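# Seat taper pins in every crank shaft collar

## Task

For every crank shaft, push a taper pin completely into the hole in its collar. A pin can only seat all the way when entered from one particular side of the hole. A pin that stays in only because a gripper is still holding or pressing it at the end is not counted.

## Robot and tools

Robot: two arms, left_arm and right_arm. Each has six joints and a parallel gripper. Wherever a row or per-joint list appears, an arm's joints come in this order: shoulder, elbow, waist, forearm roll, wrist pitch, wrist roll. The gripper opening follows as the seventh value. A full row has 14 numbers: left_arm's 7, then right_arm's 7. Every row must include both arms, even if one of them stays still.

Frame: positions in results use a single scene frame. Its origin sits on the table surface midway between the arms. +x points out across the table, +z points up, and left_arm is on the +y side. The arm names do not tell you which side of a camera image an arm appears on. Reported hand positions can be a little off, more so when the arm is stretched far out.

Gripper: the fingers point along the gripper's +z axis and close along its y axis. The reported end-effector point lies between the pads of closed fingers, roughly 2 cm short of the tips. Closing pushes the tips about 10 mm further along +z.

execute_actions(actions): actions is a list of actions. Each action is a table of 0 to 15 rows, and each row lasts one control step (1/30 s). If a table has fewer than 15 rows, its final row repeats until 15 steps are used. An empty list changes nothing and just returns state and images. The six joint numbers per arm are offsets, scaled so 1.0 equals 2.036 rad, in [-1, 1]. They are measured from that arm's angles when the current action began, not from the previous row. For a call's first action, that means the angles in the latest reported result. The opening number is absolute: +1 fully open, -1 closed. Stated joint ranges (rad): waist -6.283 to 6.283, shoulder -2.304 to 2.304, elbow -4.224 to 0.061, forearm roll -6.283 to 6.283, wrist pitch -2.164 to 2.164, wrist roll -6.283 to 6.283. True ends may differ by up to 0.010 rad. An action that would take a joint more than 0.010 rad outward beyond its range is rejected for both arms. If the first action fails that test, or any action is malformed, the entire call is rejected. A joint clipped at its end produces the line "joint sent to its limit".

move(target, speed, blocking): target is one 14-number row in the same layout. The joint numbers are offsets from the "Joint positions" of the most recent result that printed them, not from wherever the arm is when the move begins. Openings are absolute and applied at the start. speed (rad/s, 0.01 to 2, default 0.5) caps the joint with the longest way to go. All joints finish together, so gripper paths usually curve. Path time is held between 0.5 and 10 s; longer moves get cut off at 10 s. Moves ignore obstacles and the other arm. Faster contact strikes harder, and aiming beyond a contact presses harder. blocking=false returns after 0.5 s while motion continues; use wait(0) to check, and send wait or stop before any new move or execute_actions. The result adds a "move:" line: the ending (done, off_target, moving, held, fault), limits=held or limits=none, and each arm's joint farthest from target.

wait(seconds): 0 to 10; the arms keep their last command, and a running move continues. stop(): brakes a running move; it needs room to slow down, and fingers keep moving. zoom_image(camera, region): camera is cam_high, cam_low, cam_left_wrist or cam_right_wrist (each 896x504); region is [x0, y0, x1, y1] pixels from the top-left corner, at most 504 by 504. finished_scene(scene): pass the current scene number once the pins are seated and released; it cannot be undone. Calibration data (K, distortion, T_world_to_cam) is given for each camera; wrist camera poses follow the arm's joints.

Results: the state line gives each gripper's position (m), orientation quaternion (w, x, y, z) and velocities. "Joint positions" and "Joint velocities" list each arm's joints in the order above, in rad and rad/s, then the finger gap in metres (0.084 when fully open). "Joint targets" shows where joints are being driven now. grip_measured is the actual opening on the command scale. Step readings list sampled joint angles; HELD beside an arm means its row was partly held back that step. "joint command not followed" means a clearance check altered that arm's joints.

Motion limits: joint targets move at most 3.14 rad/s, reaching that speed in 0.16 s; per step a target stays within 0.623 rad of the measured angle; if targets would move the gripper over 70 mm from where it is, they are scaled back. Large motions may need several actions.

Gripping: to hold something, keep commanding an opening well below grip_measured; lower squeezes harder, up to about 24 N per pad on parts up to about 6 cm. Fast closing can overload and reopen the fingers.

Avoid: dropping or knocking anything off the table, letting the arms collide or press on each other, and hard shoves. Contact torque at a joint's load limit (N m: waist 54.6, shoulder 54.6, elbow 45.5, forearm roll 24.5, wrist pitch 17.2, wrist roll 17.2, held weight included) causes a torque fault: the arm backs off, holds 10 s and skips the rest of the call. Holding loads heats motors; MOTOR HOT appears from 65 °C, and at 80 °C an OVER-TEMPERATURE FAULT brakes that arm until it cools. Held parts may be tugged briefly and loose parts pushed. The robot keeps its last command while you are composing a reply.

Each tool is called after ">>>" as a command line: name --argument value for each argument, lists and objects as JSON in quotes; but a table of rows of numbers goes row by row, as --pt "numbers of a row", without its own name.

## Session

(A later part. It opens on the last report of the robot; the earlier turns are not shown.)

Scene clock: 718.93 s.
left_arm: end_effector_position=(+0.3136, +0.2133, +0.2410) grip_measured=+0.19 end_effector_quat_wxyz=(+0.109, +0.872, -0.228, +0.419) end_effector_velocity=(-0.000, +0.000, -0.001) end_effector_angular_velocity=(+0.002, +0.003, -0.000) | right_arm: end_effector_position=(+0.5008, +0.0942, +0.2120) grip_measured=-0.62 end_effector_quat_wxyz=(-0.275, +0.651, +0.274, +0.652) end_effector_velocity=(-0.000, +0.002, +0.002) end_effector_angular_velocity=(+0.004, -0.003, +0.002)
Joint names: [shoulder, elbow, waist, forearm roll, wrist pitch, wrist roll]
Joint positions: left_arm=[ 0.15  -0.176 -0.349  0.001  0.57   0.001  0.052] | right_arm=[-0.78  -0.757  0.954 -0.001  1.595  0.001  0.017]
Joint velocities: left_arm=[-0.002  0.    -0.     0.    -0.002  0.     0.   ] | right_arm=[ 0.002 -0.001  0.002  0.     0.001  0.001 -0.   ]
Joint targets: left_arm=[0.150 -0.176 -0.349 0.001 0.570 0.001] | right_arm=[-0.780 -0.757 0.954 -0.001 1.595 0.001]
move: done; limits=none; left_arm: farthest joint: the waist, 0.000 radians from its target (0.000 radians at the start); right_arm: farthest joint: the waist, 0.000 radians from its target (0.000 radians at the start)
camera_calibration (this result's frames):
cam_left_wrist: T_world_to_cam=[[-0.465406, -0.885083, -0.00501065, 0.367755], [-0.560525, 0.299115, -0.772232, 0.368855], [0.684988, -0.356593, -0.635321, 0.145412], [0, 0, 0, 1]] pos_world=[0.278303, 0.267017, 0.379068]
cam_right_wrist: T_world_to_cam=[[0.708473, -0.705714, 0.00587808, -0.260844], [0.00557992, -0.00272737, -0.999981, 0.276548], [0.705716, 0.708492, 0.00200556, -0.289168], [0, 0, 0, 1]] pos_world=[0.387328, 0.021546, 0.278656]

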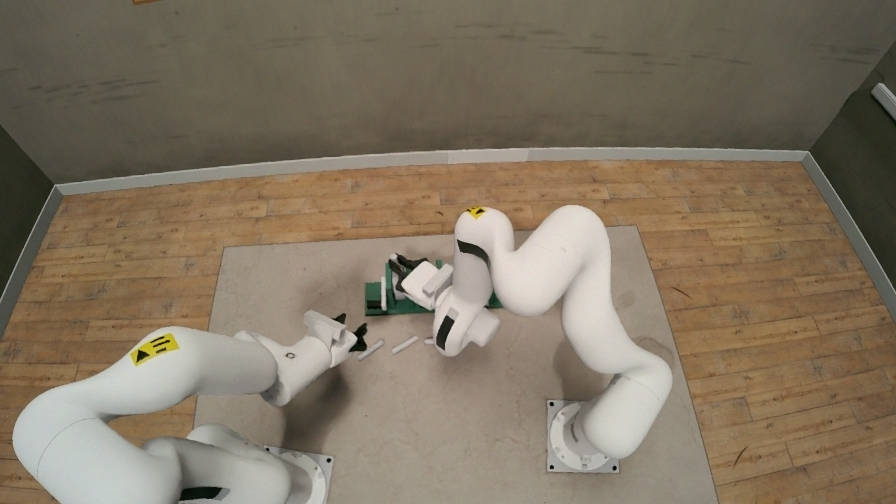

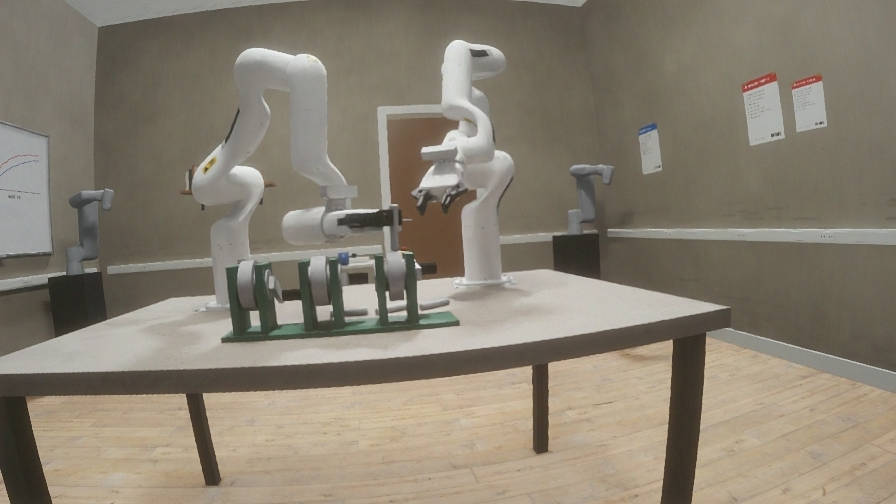

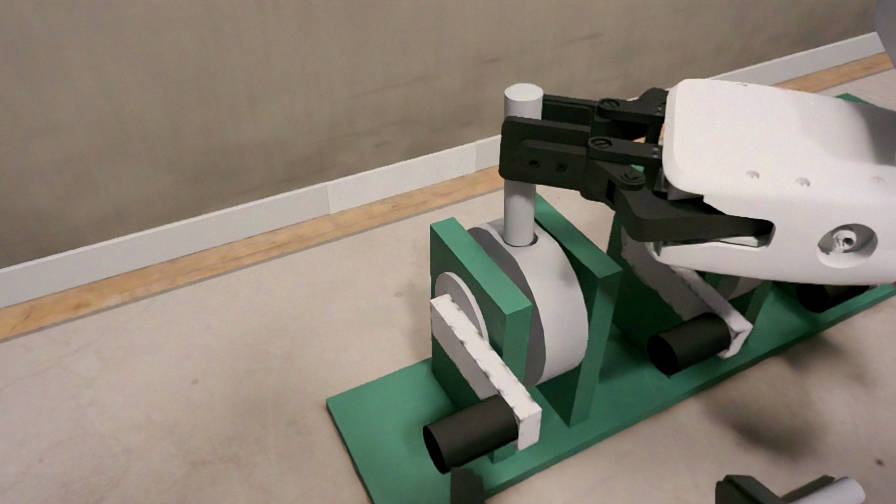

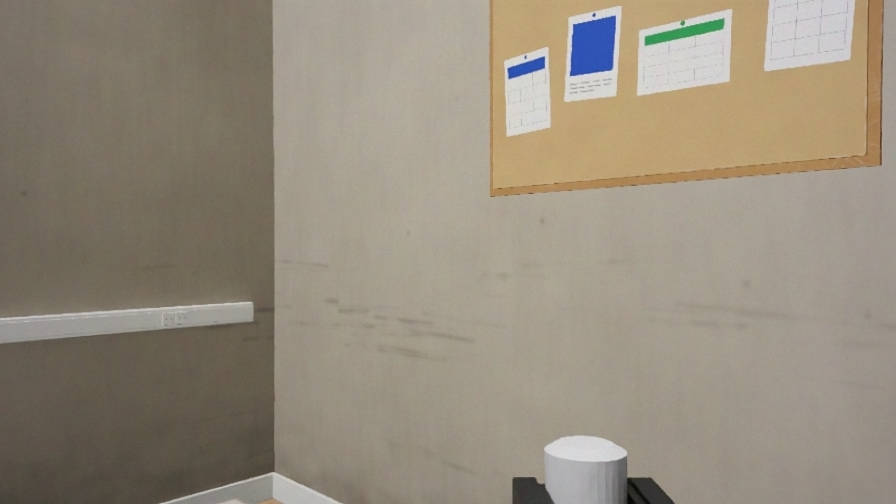

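>>> move --target '[0,0,0,0,0,0,0.2,0,0.0017,-0.0011,0,0.0017,0,-1]' --speed 0.02

>>> move --target '[0,0,0,0,0,0,0.2,-0.012,-0.0045,0,0,0.0075,0,-1]' --speed 0.02

>>> zoom_image --camera "cam_left_wrist" --region '[450,90,630,290]'

Scene clock: 736.63 s.
left_arm: end_effector_position=(+0.3136, +0.2133, +0.2410) grip_measured=+0.19 end_effector_quat_wxyz=(+0.109, +0.872, -0.228, +0.419) end_effector_velocity=(-0.000, +0.000, -0.000) end_effector_angular_velocity=(+0.001, +0.001, -0.000) | right_arm: end_effector_position=(+0.5009, +0.0921, +0.2115) grip_measured=-0.62 end_effector_quat_wxyz=(-0.275, +0.652, +0.274, +0.652) end_effector_velocity=(-0.000, +0.000, +0.001) end_effector_angular_velocity=(+0.001, -0.002, +0.000)
Joint names: [shoulder, elbow, waist, forearm roll, wrist pitch, wrist roll]
Joint positions: left_arm=[ 0.15  -0.176 -0.349  0.001  0.57   0.001  0.052] | right_arm=[-0.78  -0.754  0.952 -0.001  1.598  0.001  0.017]
Joint velocities: left_arm=[-0.     0.     0.001  0.001 -0.001 -0.    -0.   ] | right_arm=[ 0.001  0.     0.    -0.     0.002 -0.001 -0.   ]
Joint targets: left_arm=[0.150 -0.176 -0.349 0.001 0.570 0.001] | right_arm=[-0.780 -0.754 0.952 -0.001 1.598 0.001]
move: done; limits=none; left_arm: farthest joint: the waist, 0.000 radians from its target (0.000 radians at the start); right_arm: farthest joint: the waist, 0.000 radians from its target (0.002 radians at the start)
camera_calibration (this result's frames):
cam_left_wrist: T_world_to_cam=[[-0.465406, -0.885083, -0.00501061, 0.367755], [-0.560525, 0.299115, -0.772232, 0.368855], [0.684988, -0.356593, -0.635321, 0.145412], [0, 0, 0, 1]] pos_world=[0.278303, 0.267017, 0.379068]
cam_right_wrist: T_world_to_cam=[[0.706896, -0.707293, 0.0058752, -0.261388], [0.00557506, -0.00273451, -0.999981, 0.276067], [0.707296, 0.706915, 0.00201019, -0.288346], [0, 0, 0, 1]] pos_world=[0.38718, 0.0197128, 0.278177]

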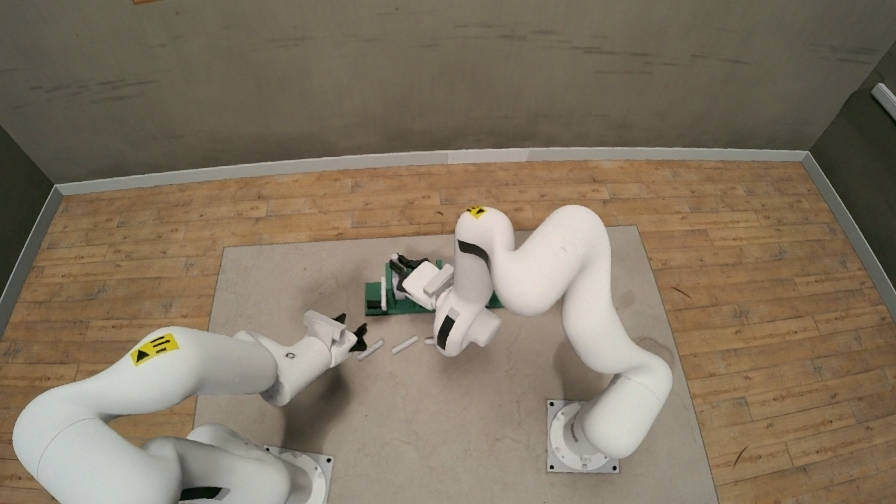

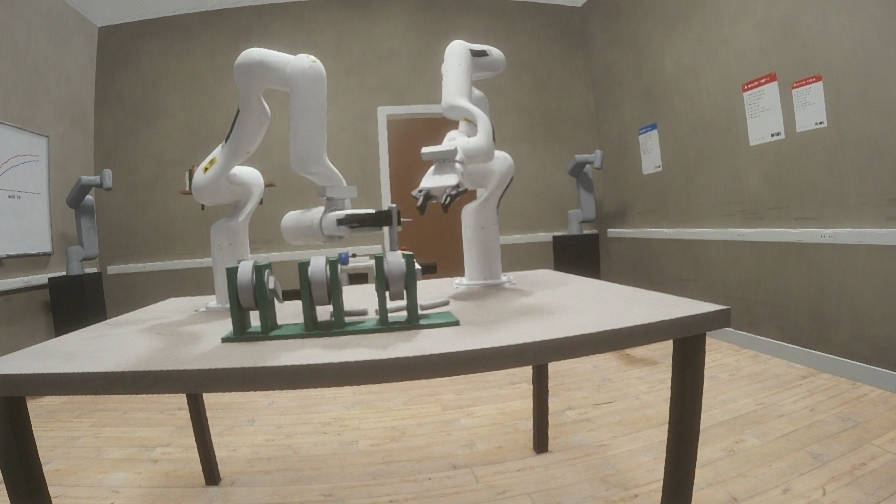

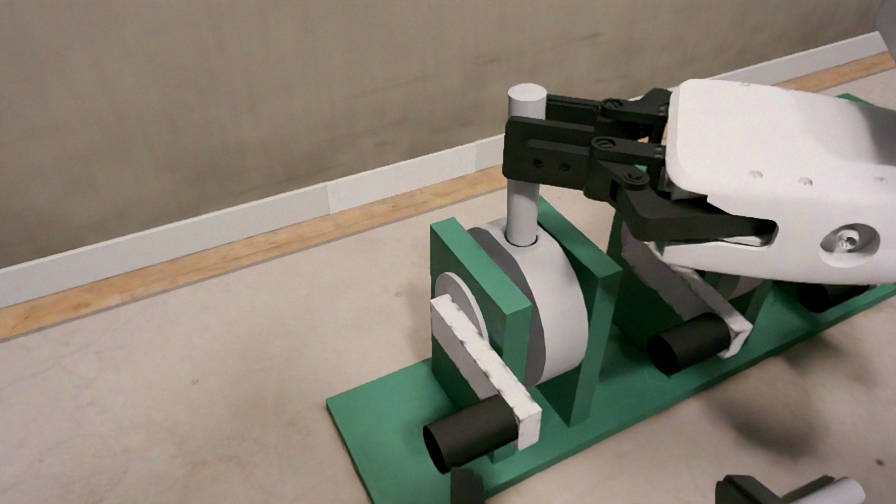

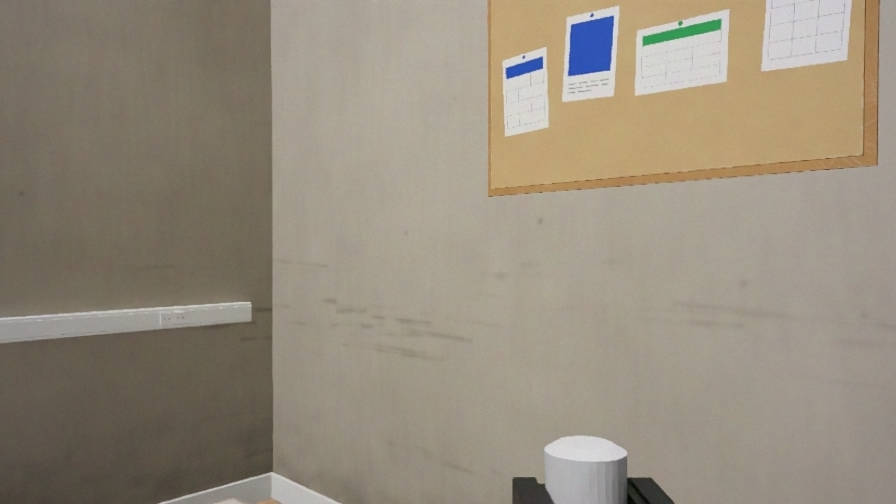

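Scene clock: 738.07 s.
left_arm: end_effector_position=(+0.3136, +0.2133, +0.2410) grip_measured=+0.19 end_effector_quat_wxyz=(+0.109, +0.872, -0.228, +0.419) end_effector_velocity=(+0.000, -0.001, +0.001) end_effector_angular_velocity=(-0.001, -0.003, -0.003) | right_arm: end_effector_position=(+0.5009, +0.0922, +0.2026) grip_measured=-0.62 end_effector_quat_wxyz=(-0.275, +0.652, +0.274, +0.652) end_effector_velocity=(-0.000, -0.000, -0.001) end_effector_angular_velocity=(-0.002, +0.001, -0.000)
Joint names: [shoulder, elbow, waist, forearm roll, wrist pitch, wrist roll]
Joint positions: left_arm=[ 0.15  -0.176 -0.349  0.001  0.57   0.001  0.052] | right_arm=[-0.805 -0.763  0.952 -0.001  1.613  0.001  0.017]
Joint velocities: left_arm=[ 0.002 -0.    -0.001  0.002  0.001 -0.     0.   ] | right_arm=[-0.     0.001 -0.    -0.    -0.001 -0.001  0.   ]
Joint targets: left_arm=[0.150 -0.176 -0.349 0.001 0.570 0.001] | right_arm=[-0.805 -0.763 0.952 -0.001 1.613 0.001]
move: done; limits=none; left_arm: farthest joint: the waist, 0.000 radians from its target (0.000 radians at the start); right_arm: farthest joint: the waist, 0.000 radians from its target (0.000 radians at the start)
camera_calibration (this result's frames):
cam_left_wrist: T_world_to_cam=[[-0.465406, -0.885083, -0.00501055, 0.367755], [-0.560526, 0.299115, -0.772232, 0.368855], [0.684988, -0.356593, -0.635321, 0.145412], [0, 0, 0, 1]] pos_world=[0.278303, 0.267017, 0.379068]
cam_right_wrist: T_world_to_cam=[[0.706942, -0.707248, 0.00583862, -0.261327], [0.00552001, -0.00273763, -0.999981, 0.26724], [0.70725, 0.706961, 0.00196867, -0.288398], [0, 0, 0, 1]] pos_world=[0.387237, 0.019795, 0.269329]

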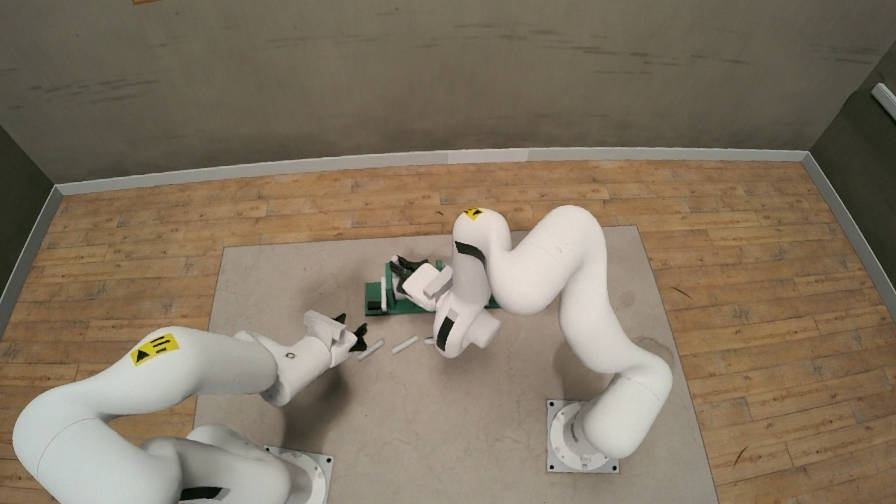

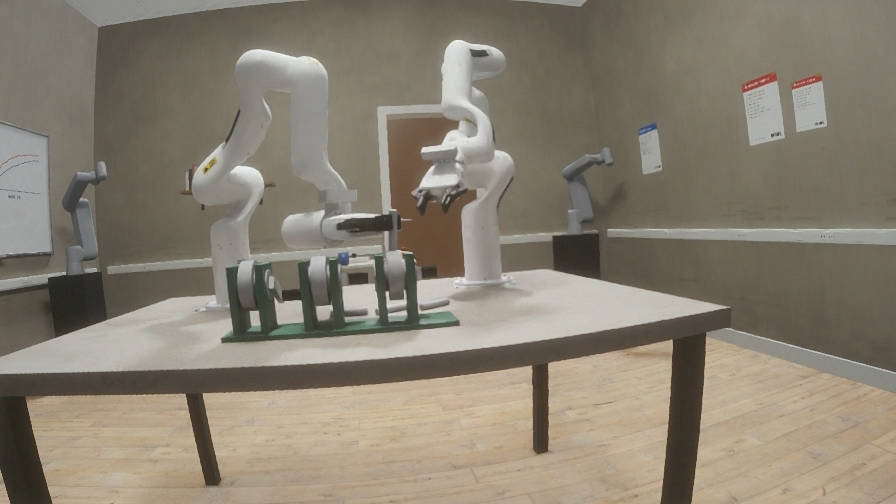

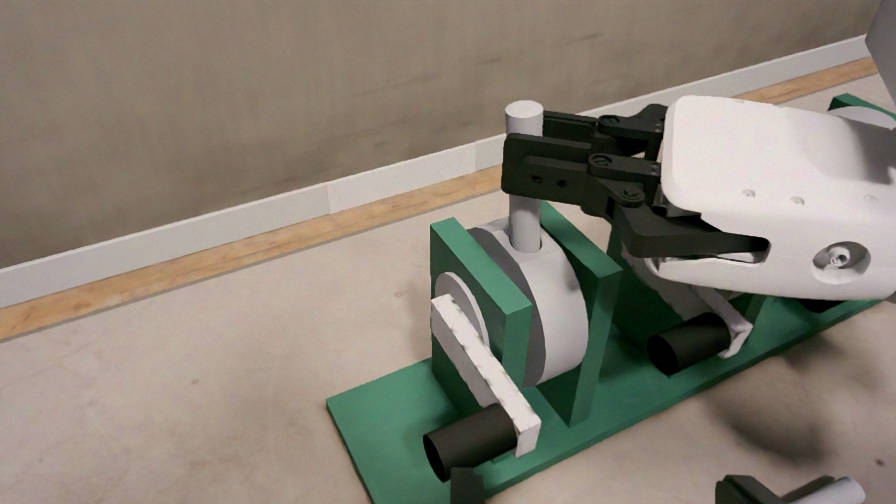

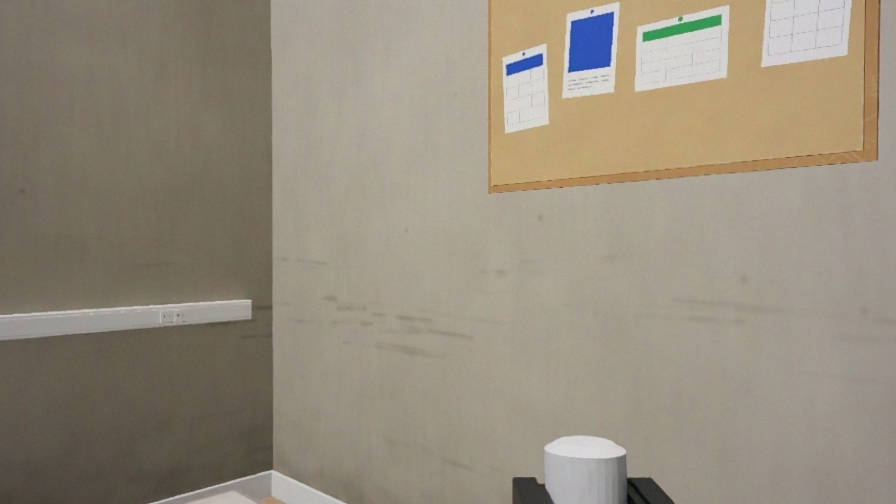

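Region (450, 90, 630, 290) of cam_left_wrist's 896x504 image, scaled by 2.520, with more detail than that image has; it fills the left 454 columns of this view, and the rest is white.

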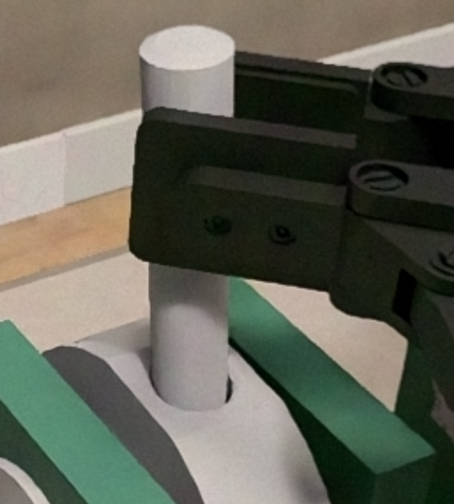

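>>> move --target '[0,0,0,0,0,0,0.2,-0.0014,-0.0036,-0.0021,0,-0.0022,0,-1]' --speed 0.01

>>> move --target '[0,0,0,0,0,0,0.2,-0.014,-0.0055,0,0,0.0085,0,-1]' --speed 0.02

>>> move --target '[0,0,0,0,0,0,0.2,0,0,0,0,0,0,-0.2]'

Scene clock: 750.33 s.
left_arm: end_effector_position=(+0.3136, +0.2133, +0.2410) grip_measured=+0.19 end_effector_quat_wxyz=(+0.109, +0.872, -0.228, +0.419) end_effector_velocity=(-0.000, +0.000, -0.001) end_effector_angular_velocity=(+0.001, +0.003, +0.001) | right_arm: end_effector_position=(+0.5047, +0.0922, +0.2023) grip_measured=-0.62 end_effector_quat_wxyz=(-0.273, +0.653, +0.272, +0.652) end_effector_velocity=(-0.000, +0.000, +0.000) end_effector_angular_velocity=(+0.001, -0.000, +0.000)
Joint names: [shoulder, elbow, waist, forearm roll, wrist pitch, wrist roll]
Joint positions: left_arm=[ 0.15  -0.176 -0.349  0.001  0.57   0.001  0.052] | right_arm=[-0.808 -0.77   0.947 -0.001  1.609  0.001  0.017]
Joint velocities: left_arm=[-0.001 -0.     0.    -0.001 -0.002  0.    -0.   ] | right_arm=[ 0.    -0.     0.     0.     0.001  0.     0.   ]
Joint targets: left_arm=[0.150 -0.176 -0.349 0.001 0.570 0.001] | right_arm=[-0.808 -0.770 0.947 -0.001 1.609 0.001]
move: done; limits=none; left_arm: farthest joint: the waist, 0.000 radians from its target (0.000 radians at the start); right_arm: farthest joint: the waist, 0.000 radians from its target (0.004 radians at the start)
camera_calibration (this result's frames):
cam_left_wrist: T_world_to_cam=[[-0.465406, -0.885083, -0.00501056, 0.367755], [-0.560526, 0.299115, -0.772231, 0.368855], [0.684988, -0.356593, -0.635322, 0.145412], [0, 0, 0, 1]] pos_world=[0.278303, 0.267017, 0.379068]
cam_right_wrist: T_world_to_cam=[[0.703946, -0.710229, 0.00582682, -0.262308], [0.00513461, -0.0031148, -0.999982, 0.267068], [0.710235, 0.703964, 0.00145409, -0.292184], [0, 0, 0, 1]] pos_world=[0.390799, 0.0202196, 0.269016]

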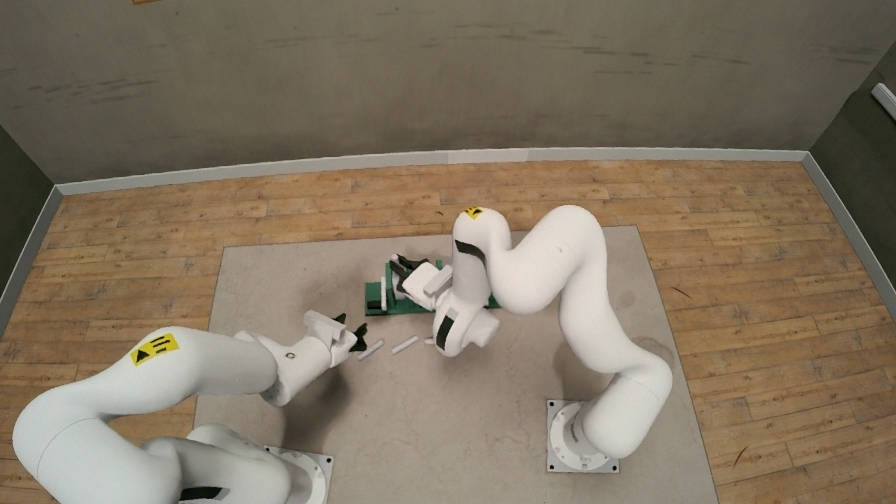

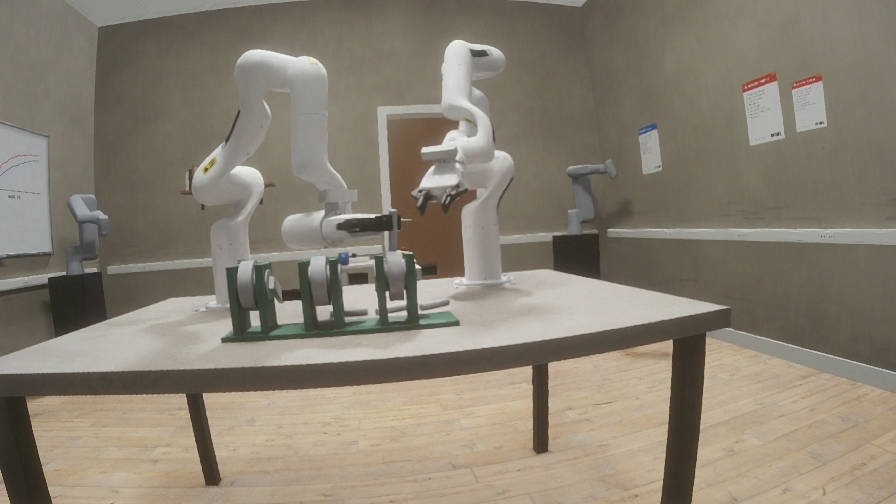

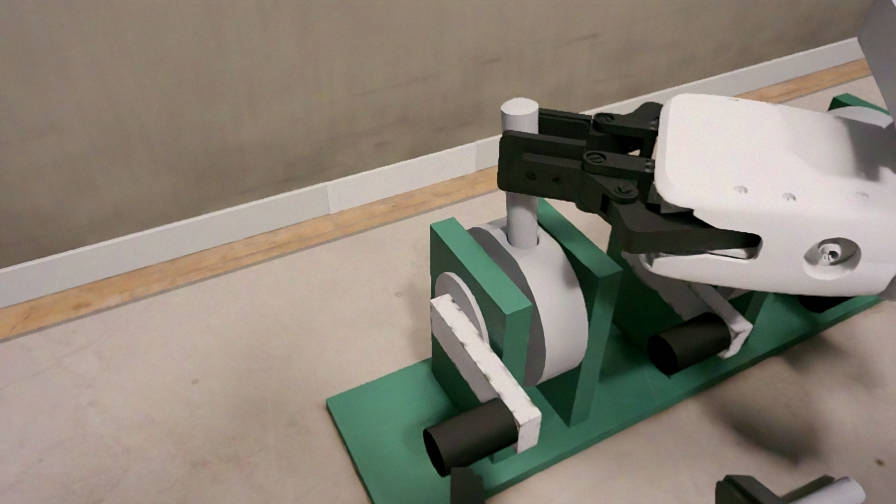

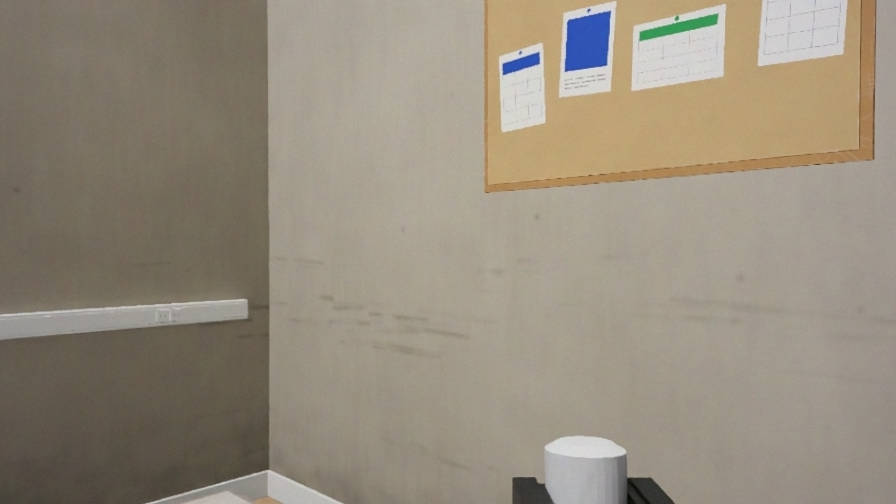

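Scene clock: 751.97 s.
left_arm: end_effector_position=(+0.3136, +0.2133, +0.2410) grip_measured=+0.19 end_effector_quat_wxyz=(+0.109, +0.872, -0.228, +0.419) end_effector_velocity=(-0.000, +0.000, -0.000) end_effector_angular_velocity=(+0.000, +0.000, +0.001) | right_arm: end_effector_position=(+0.5049, +0.0922, +0.1921) grip_measured=-0.62 end_effector_quat_wxyz=(-0.273, +0.652, +0.272, +0.653) end_effector_velocity=(+0.000, +0.001, +0.001) end_effector_angular_velocity=(+0.001, -0.001, +0.001)
Joint names: [shoulder, elbow, waist, forearm roll, wrist pitch, wrist roll]
Joint positions: left_arm=[ 0.15  -0.176 -0.349  0.001  0.57   0.001  0.052] | right_arm=[-0.836 -0.781  0.947 -0.001  1.626  0.001  0.017]
Joint velocities: left_arm=[-0.001  0.     0.    -0.001  0.001  0.     0.   ] | right_arm=[ 0.003 -0.     0.    -0.    -0.001  0.    -0.   ]
Joint targets: left_arm=[0.150 -0.176 -0.349 0.001 0.570 0.001] | right_arm=[-0.836 -0.781 0.947 -0.001 1.626 0.001]
move: done; limits=none; left_arm: farthest joint: the waist, 0.000 radians from its target (0.000 radians at the start); right_arm: farthest joint: the shoulder, 0.001 radians from its target (0.029 radians at the start)
camera_calibration (this result's frames):
cam_left_wrist: T_world_to_cam=[[-0.465406, -0.885083, -0.00501056, 0.367755], [-0.560526, 0.299115, -0.772231, 0.368855], [0.684988, -0.356593, -0.635322, 0.145412], [0, 0, 0, 1]] pos_world=[0.278303, 0.267017, 0.379068]
cam_right_wrist: T_world_to_cam=[[0.703851, -0.710324, 0.00584838, -0.262251], [0.00569885, -0.00258632, -0.99998, 0.256612], [0.710325, 0.70387, 0.00222765, -0.292523], [0, 0, 0, 1]] pos_world=[0.39091, 0.0202787, 0.258792]

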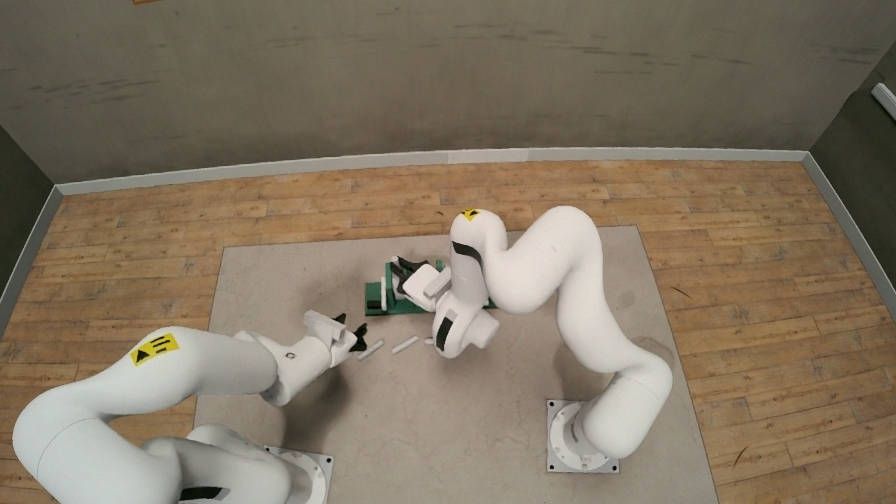

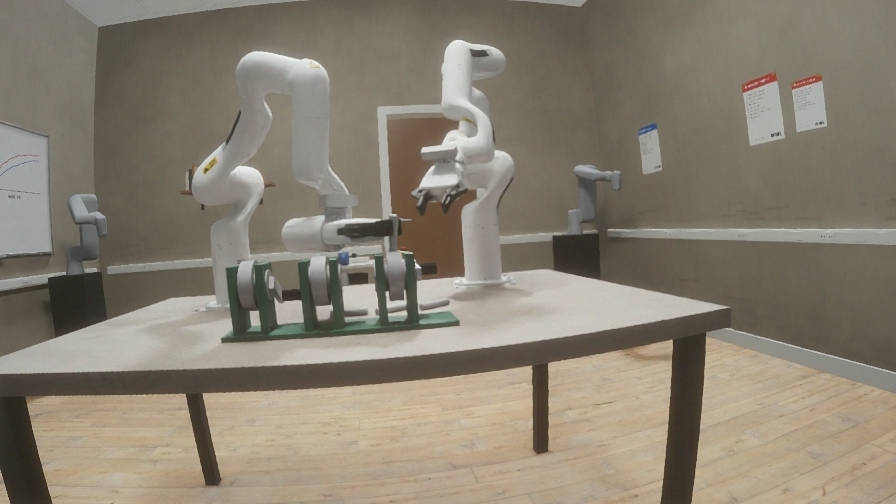

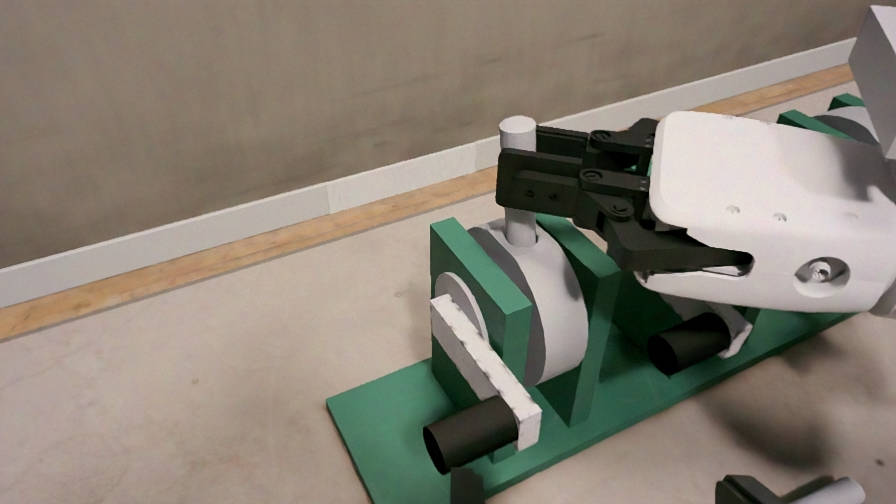

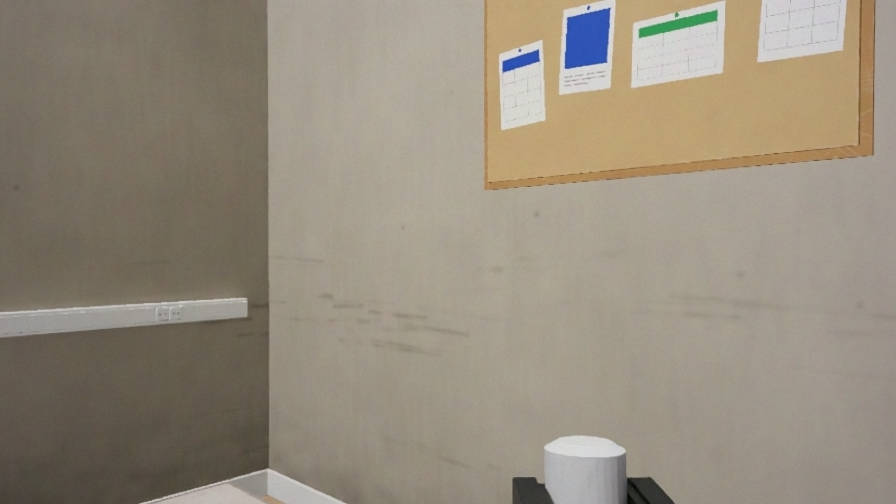

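Scene clock: 752.47 s.
left_arm: end_effector_position=(+0.3136, +0.2133, +0.2410) grip_measured=+0.19 end_effector_quat_wxyz=(+0.109, +0.872, -0.228, +0.419) end_effector_velocity=(+0.000, +0.000, -0.000) end_effector_angular_velocity=(+0.000, +0.000, +0.001) | right_arm: end_effector_position=(+0.5049, +0.0922, +0.1921) grip_measured=-0.21 end_effector_quat_wxyz=(-0.273, +0.652, +0.272, +0.652) end_effector_velocity=(-0.000, +0.000, -0.000) end_effector_angular_velocity=(-0.000, -0.000, +0.000)
Joint names: [shoulder, elbow, waist, forearm roll, wrist pitch, wrist roll]
Joint positions: left_arm=[ 0.15  -0.176 -0.349  0.001  0.57   0.001  0.052] | right_arm=[-0.836 -0.781  0.947 -0.001  1.626  0.001  0.035]
Joint velocities: left_arm=[-0.001  0.     0.001 -0.001  0.     0.     0.   ] | right_arm=[-0.    -0.     0.001  0.     0.001 -0.    -0.   ]
Joint targets: left_arm=[0.150 -0.176 -0.349 0.001 0.570 0.001] | right_arm=[-0.836 -0.781 0.947 -0.001 1.626 0.001]
move: done; limits=none; left_arm: farthest joint: the waist, 0.000 radians from its target (0.000 radians at the start); right_arm: farthest joint: the waist, 0.000 radians from its target (0.000 radians at the start)
camera_calibration (this result's frames):
cam_left_wrist: T_world_to_cam=[[-0.465406, -0.885083, -0.00501054, 0.367755], [-0.560526, 0.299115, -0.772231, 0.368855], [0.684988, -0.356593, -0.635322, 0.145412], [0, 0, 0, 1]] pos_world=[0.278303, 0.267017, 0.379068]
cam_right_wrist: T_world_to_cam=[[0.703822, -0.710352, 0.00586863, -0.262256], [0.00557714, -0.00273554, -0.999981, 0.256628], [0.710355, 0.703841, 0.0020364, -0.292493], [0, 0, 0, 1]] pos_world=[0.390923, 0.0202763, 0.258757]

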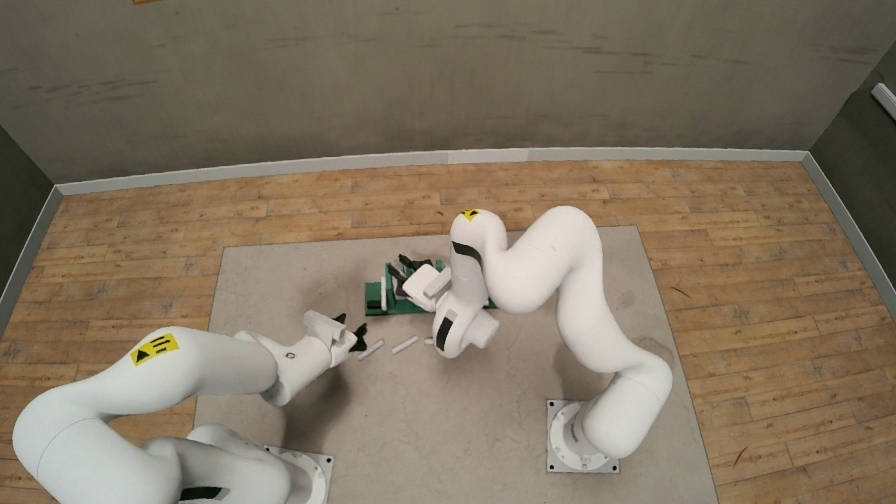

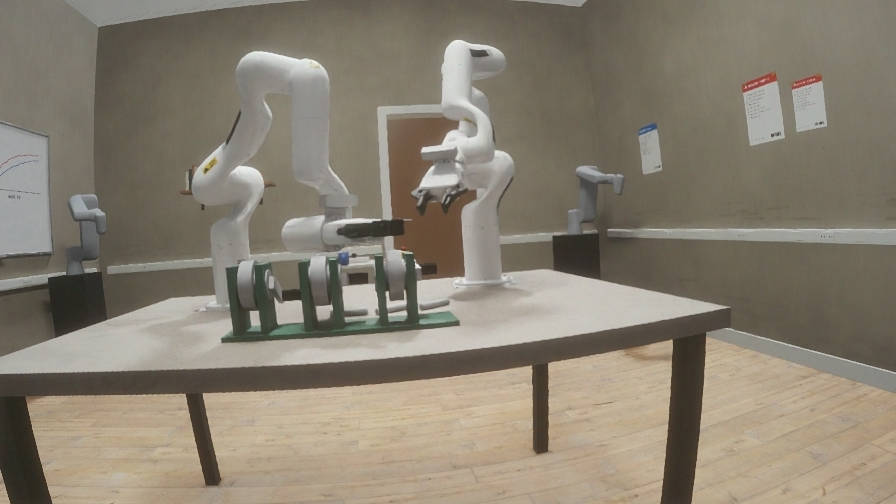

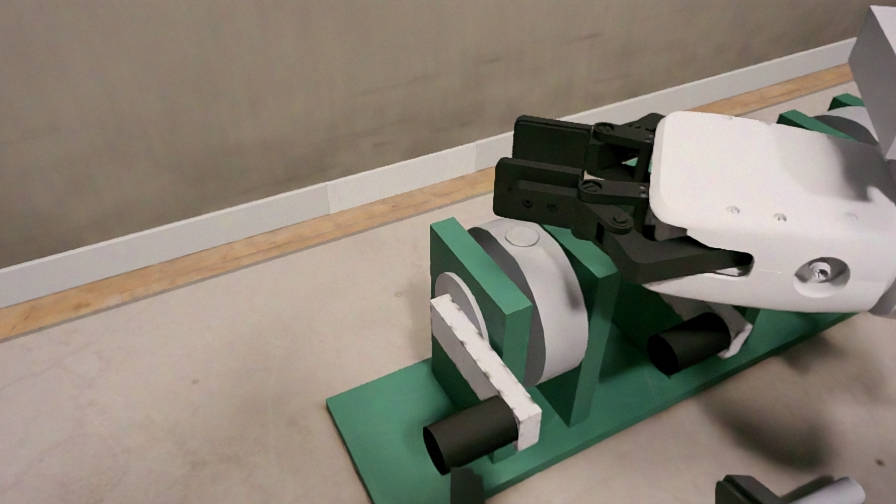

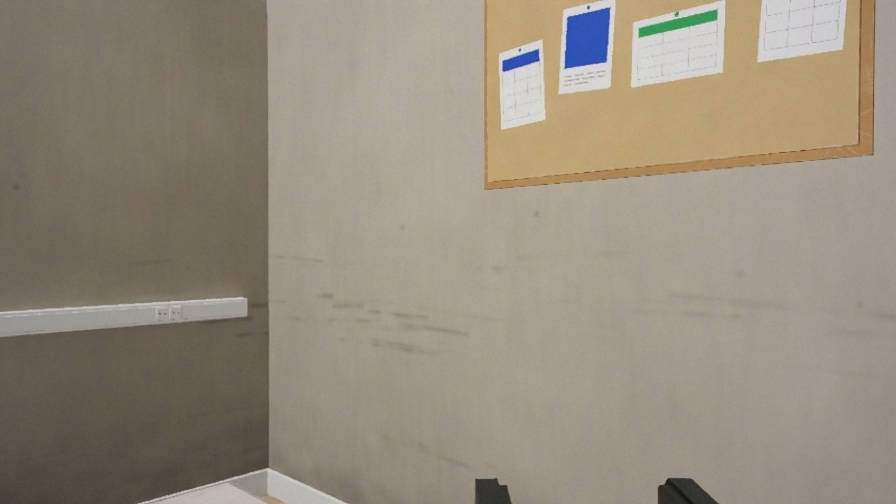

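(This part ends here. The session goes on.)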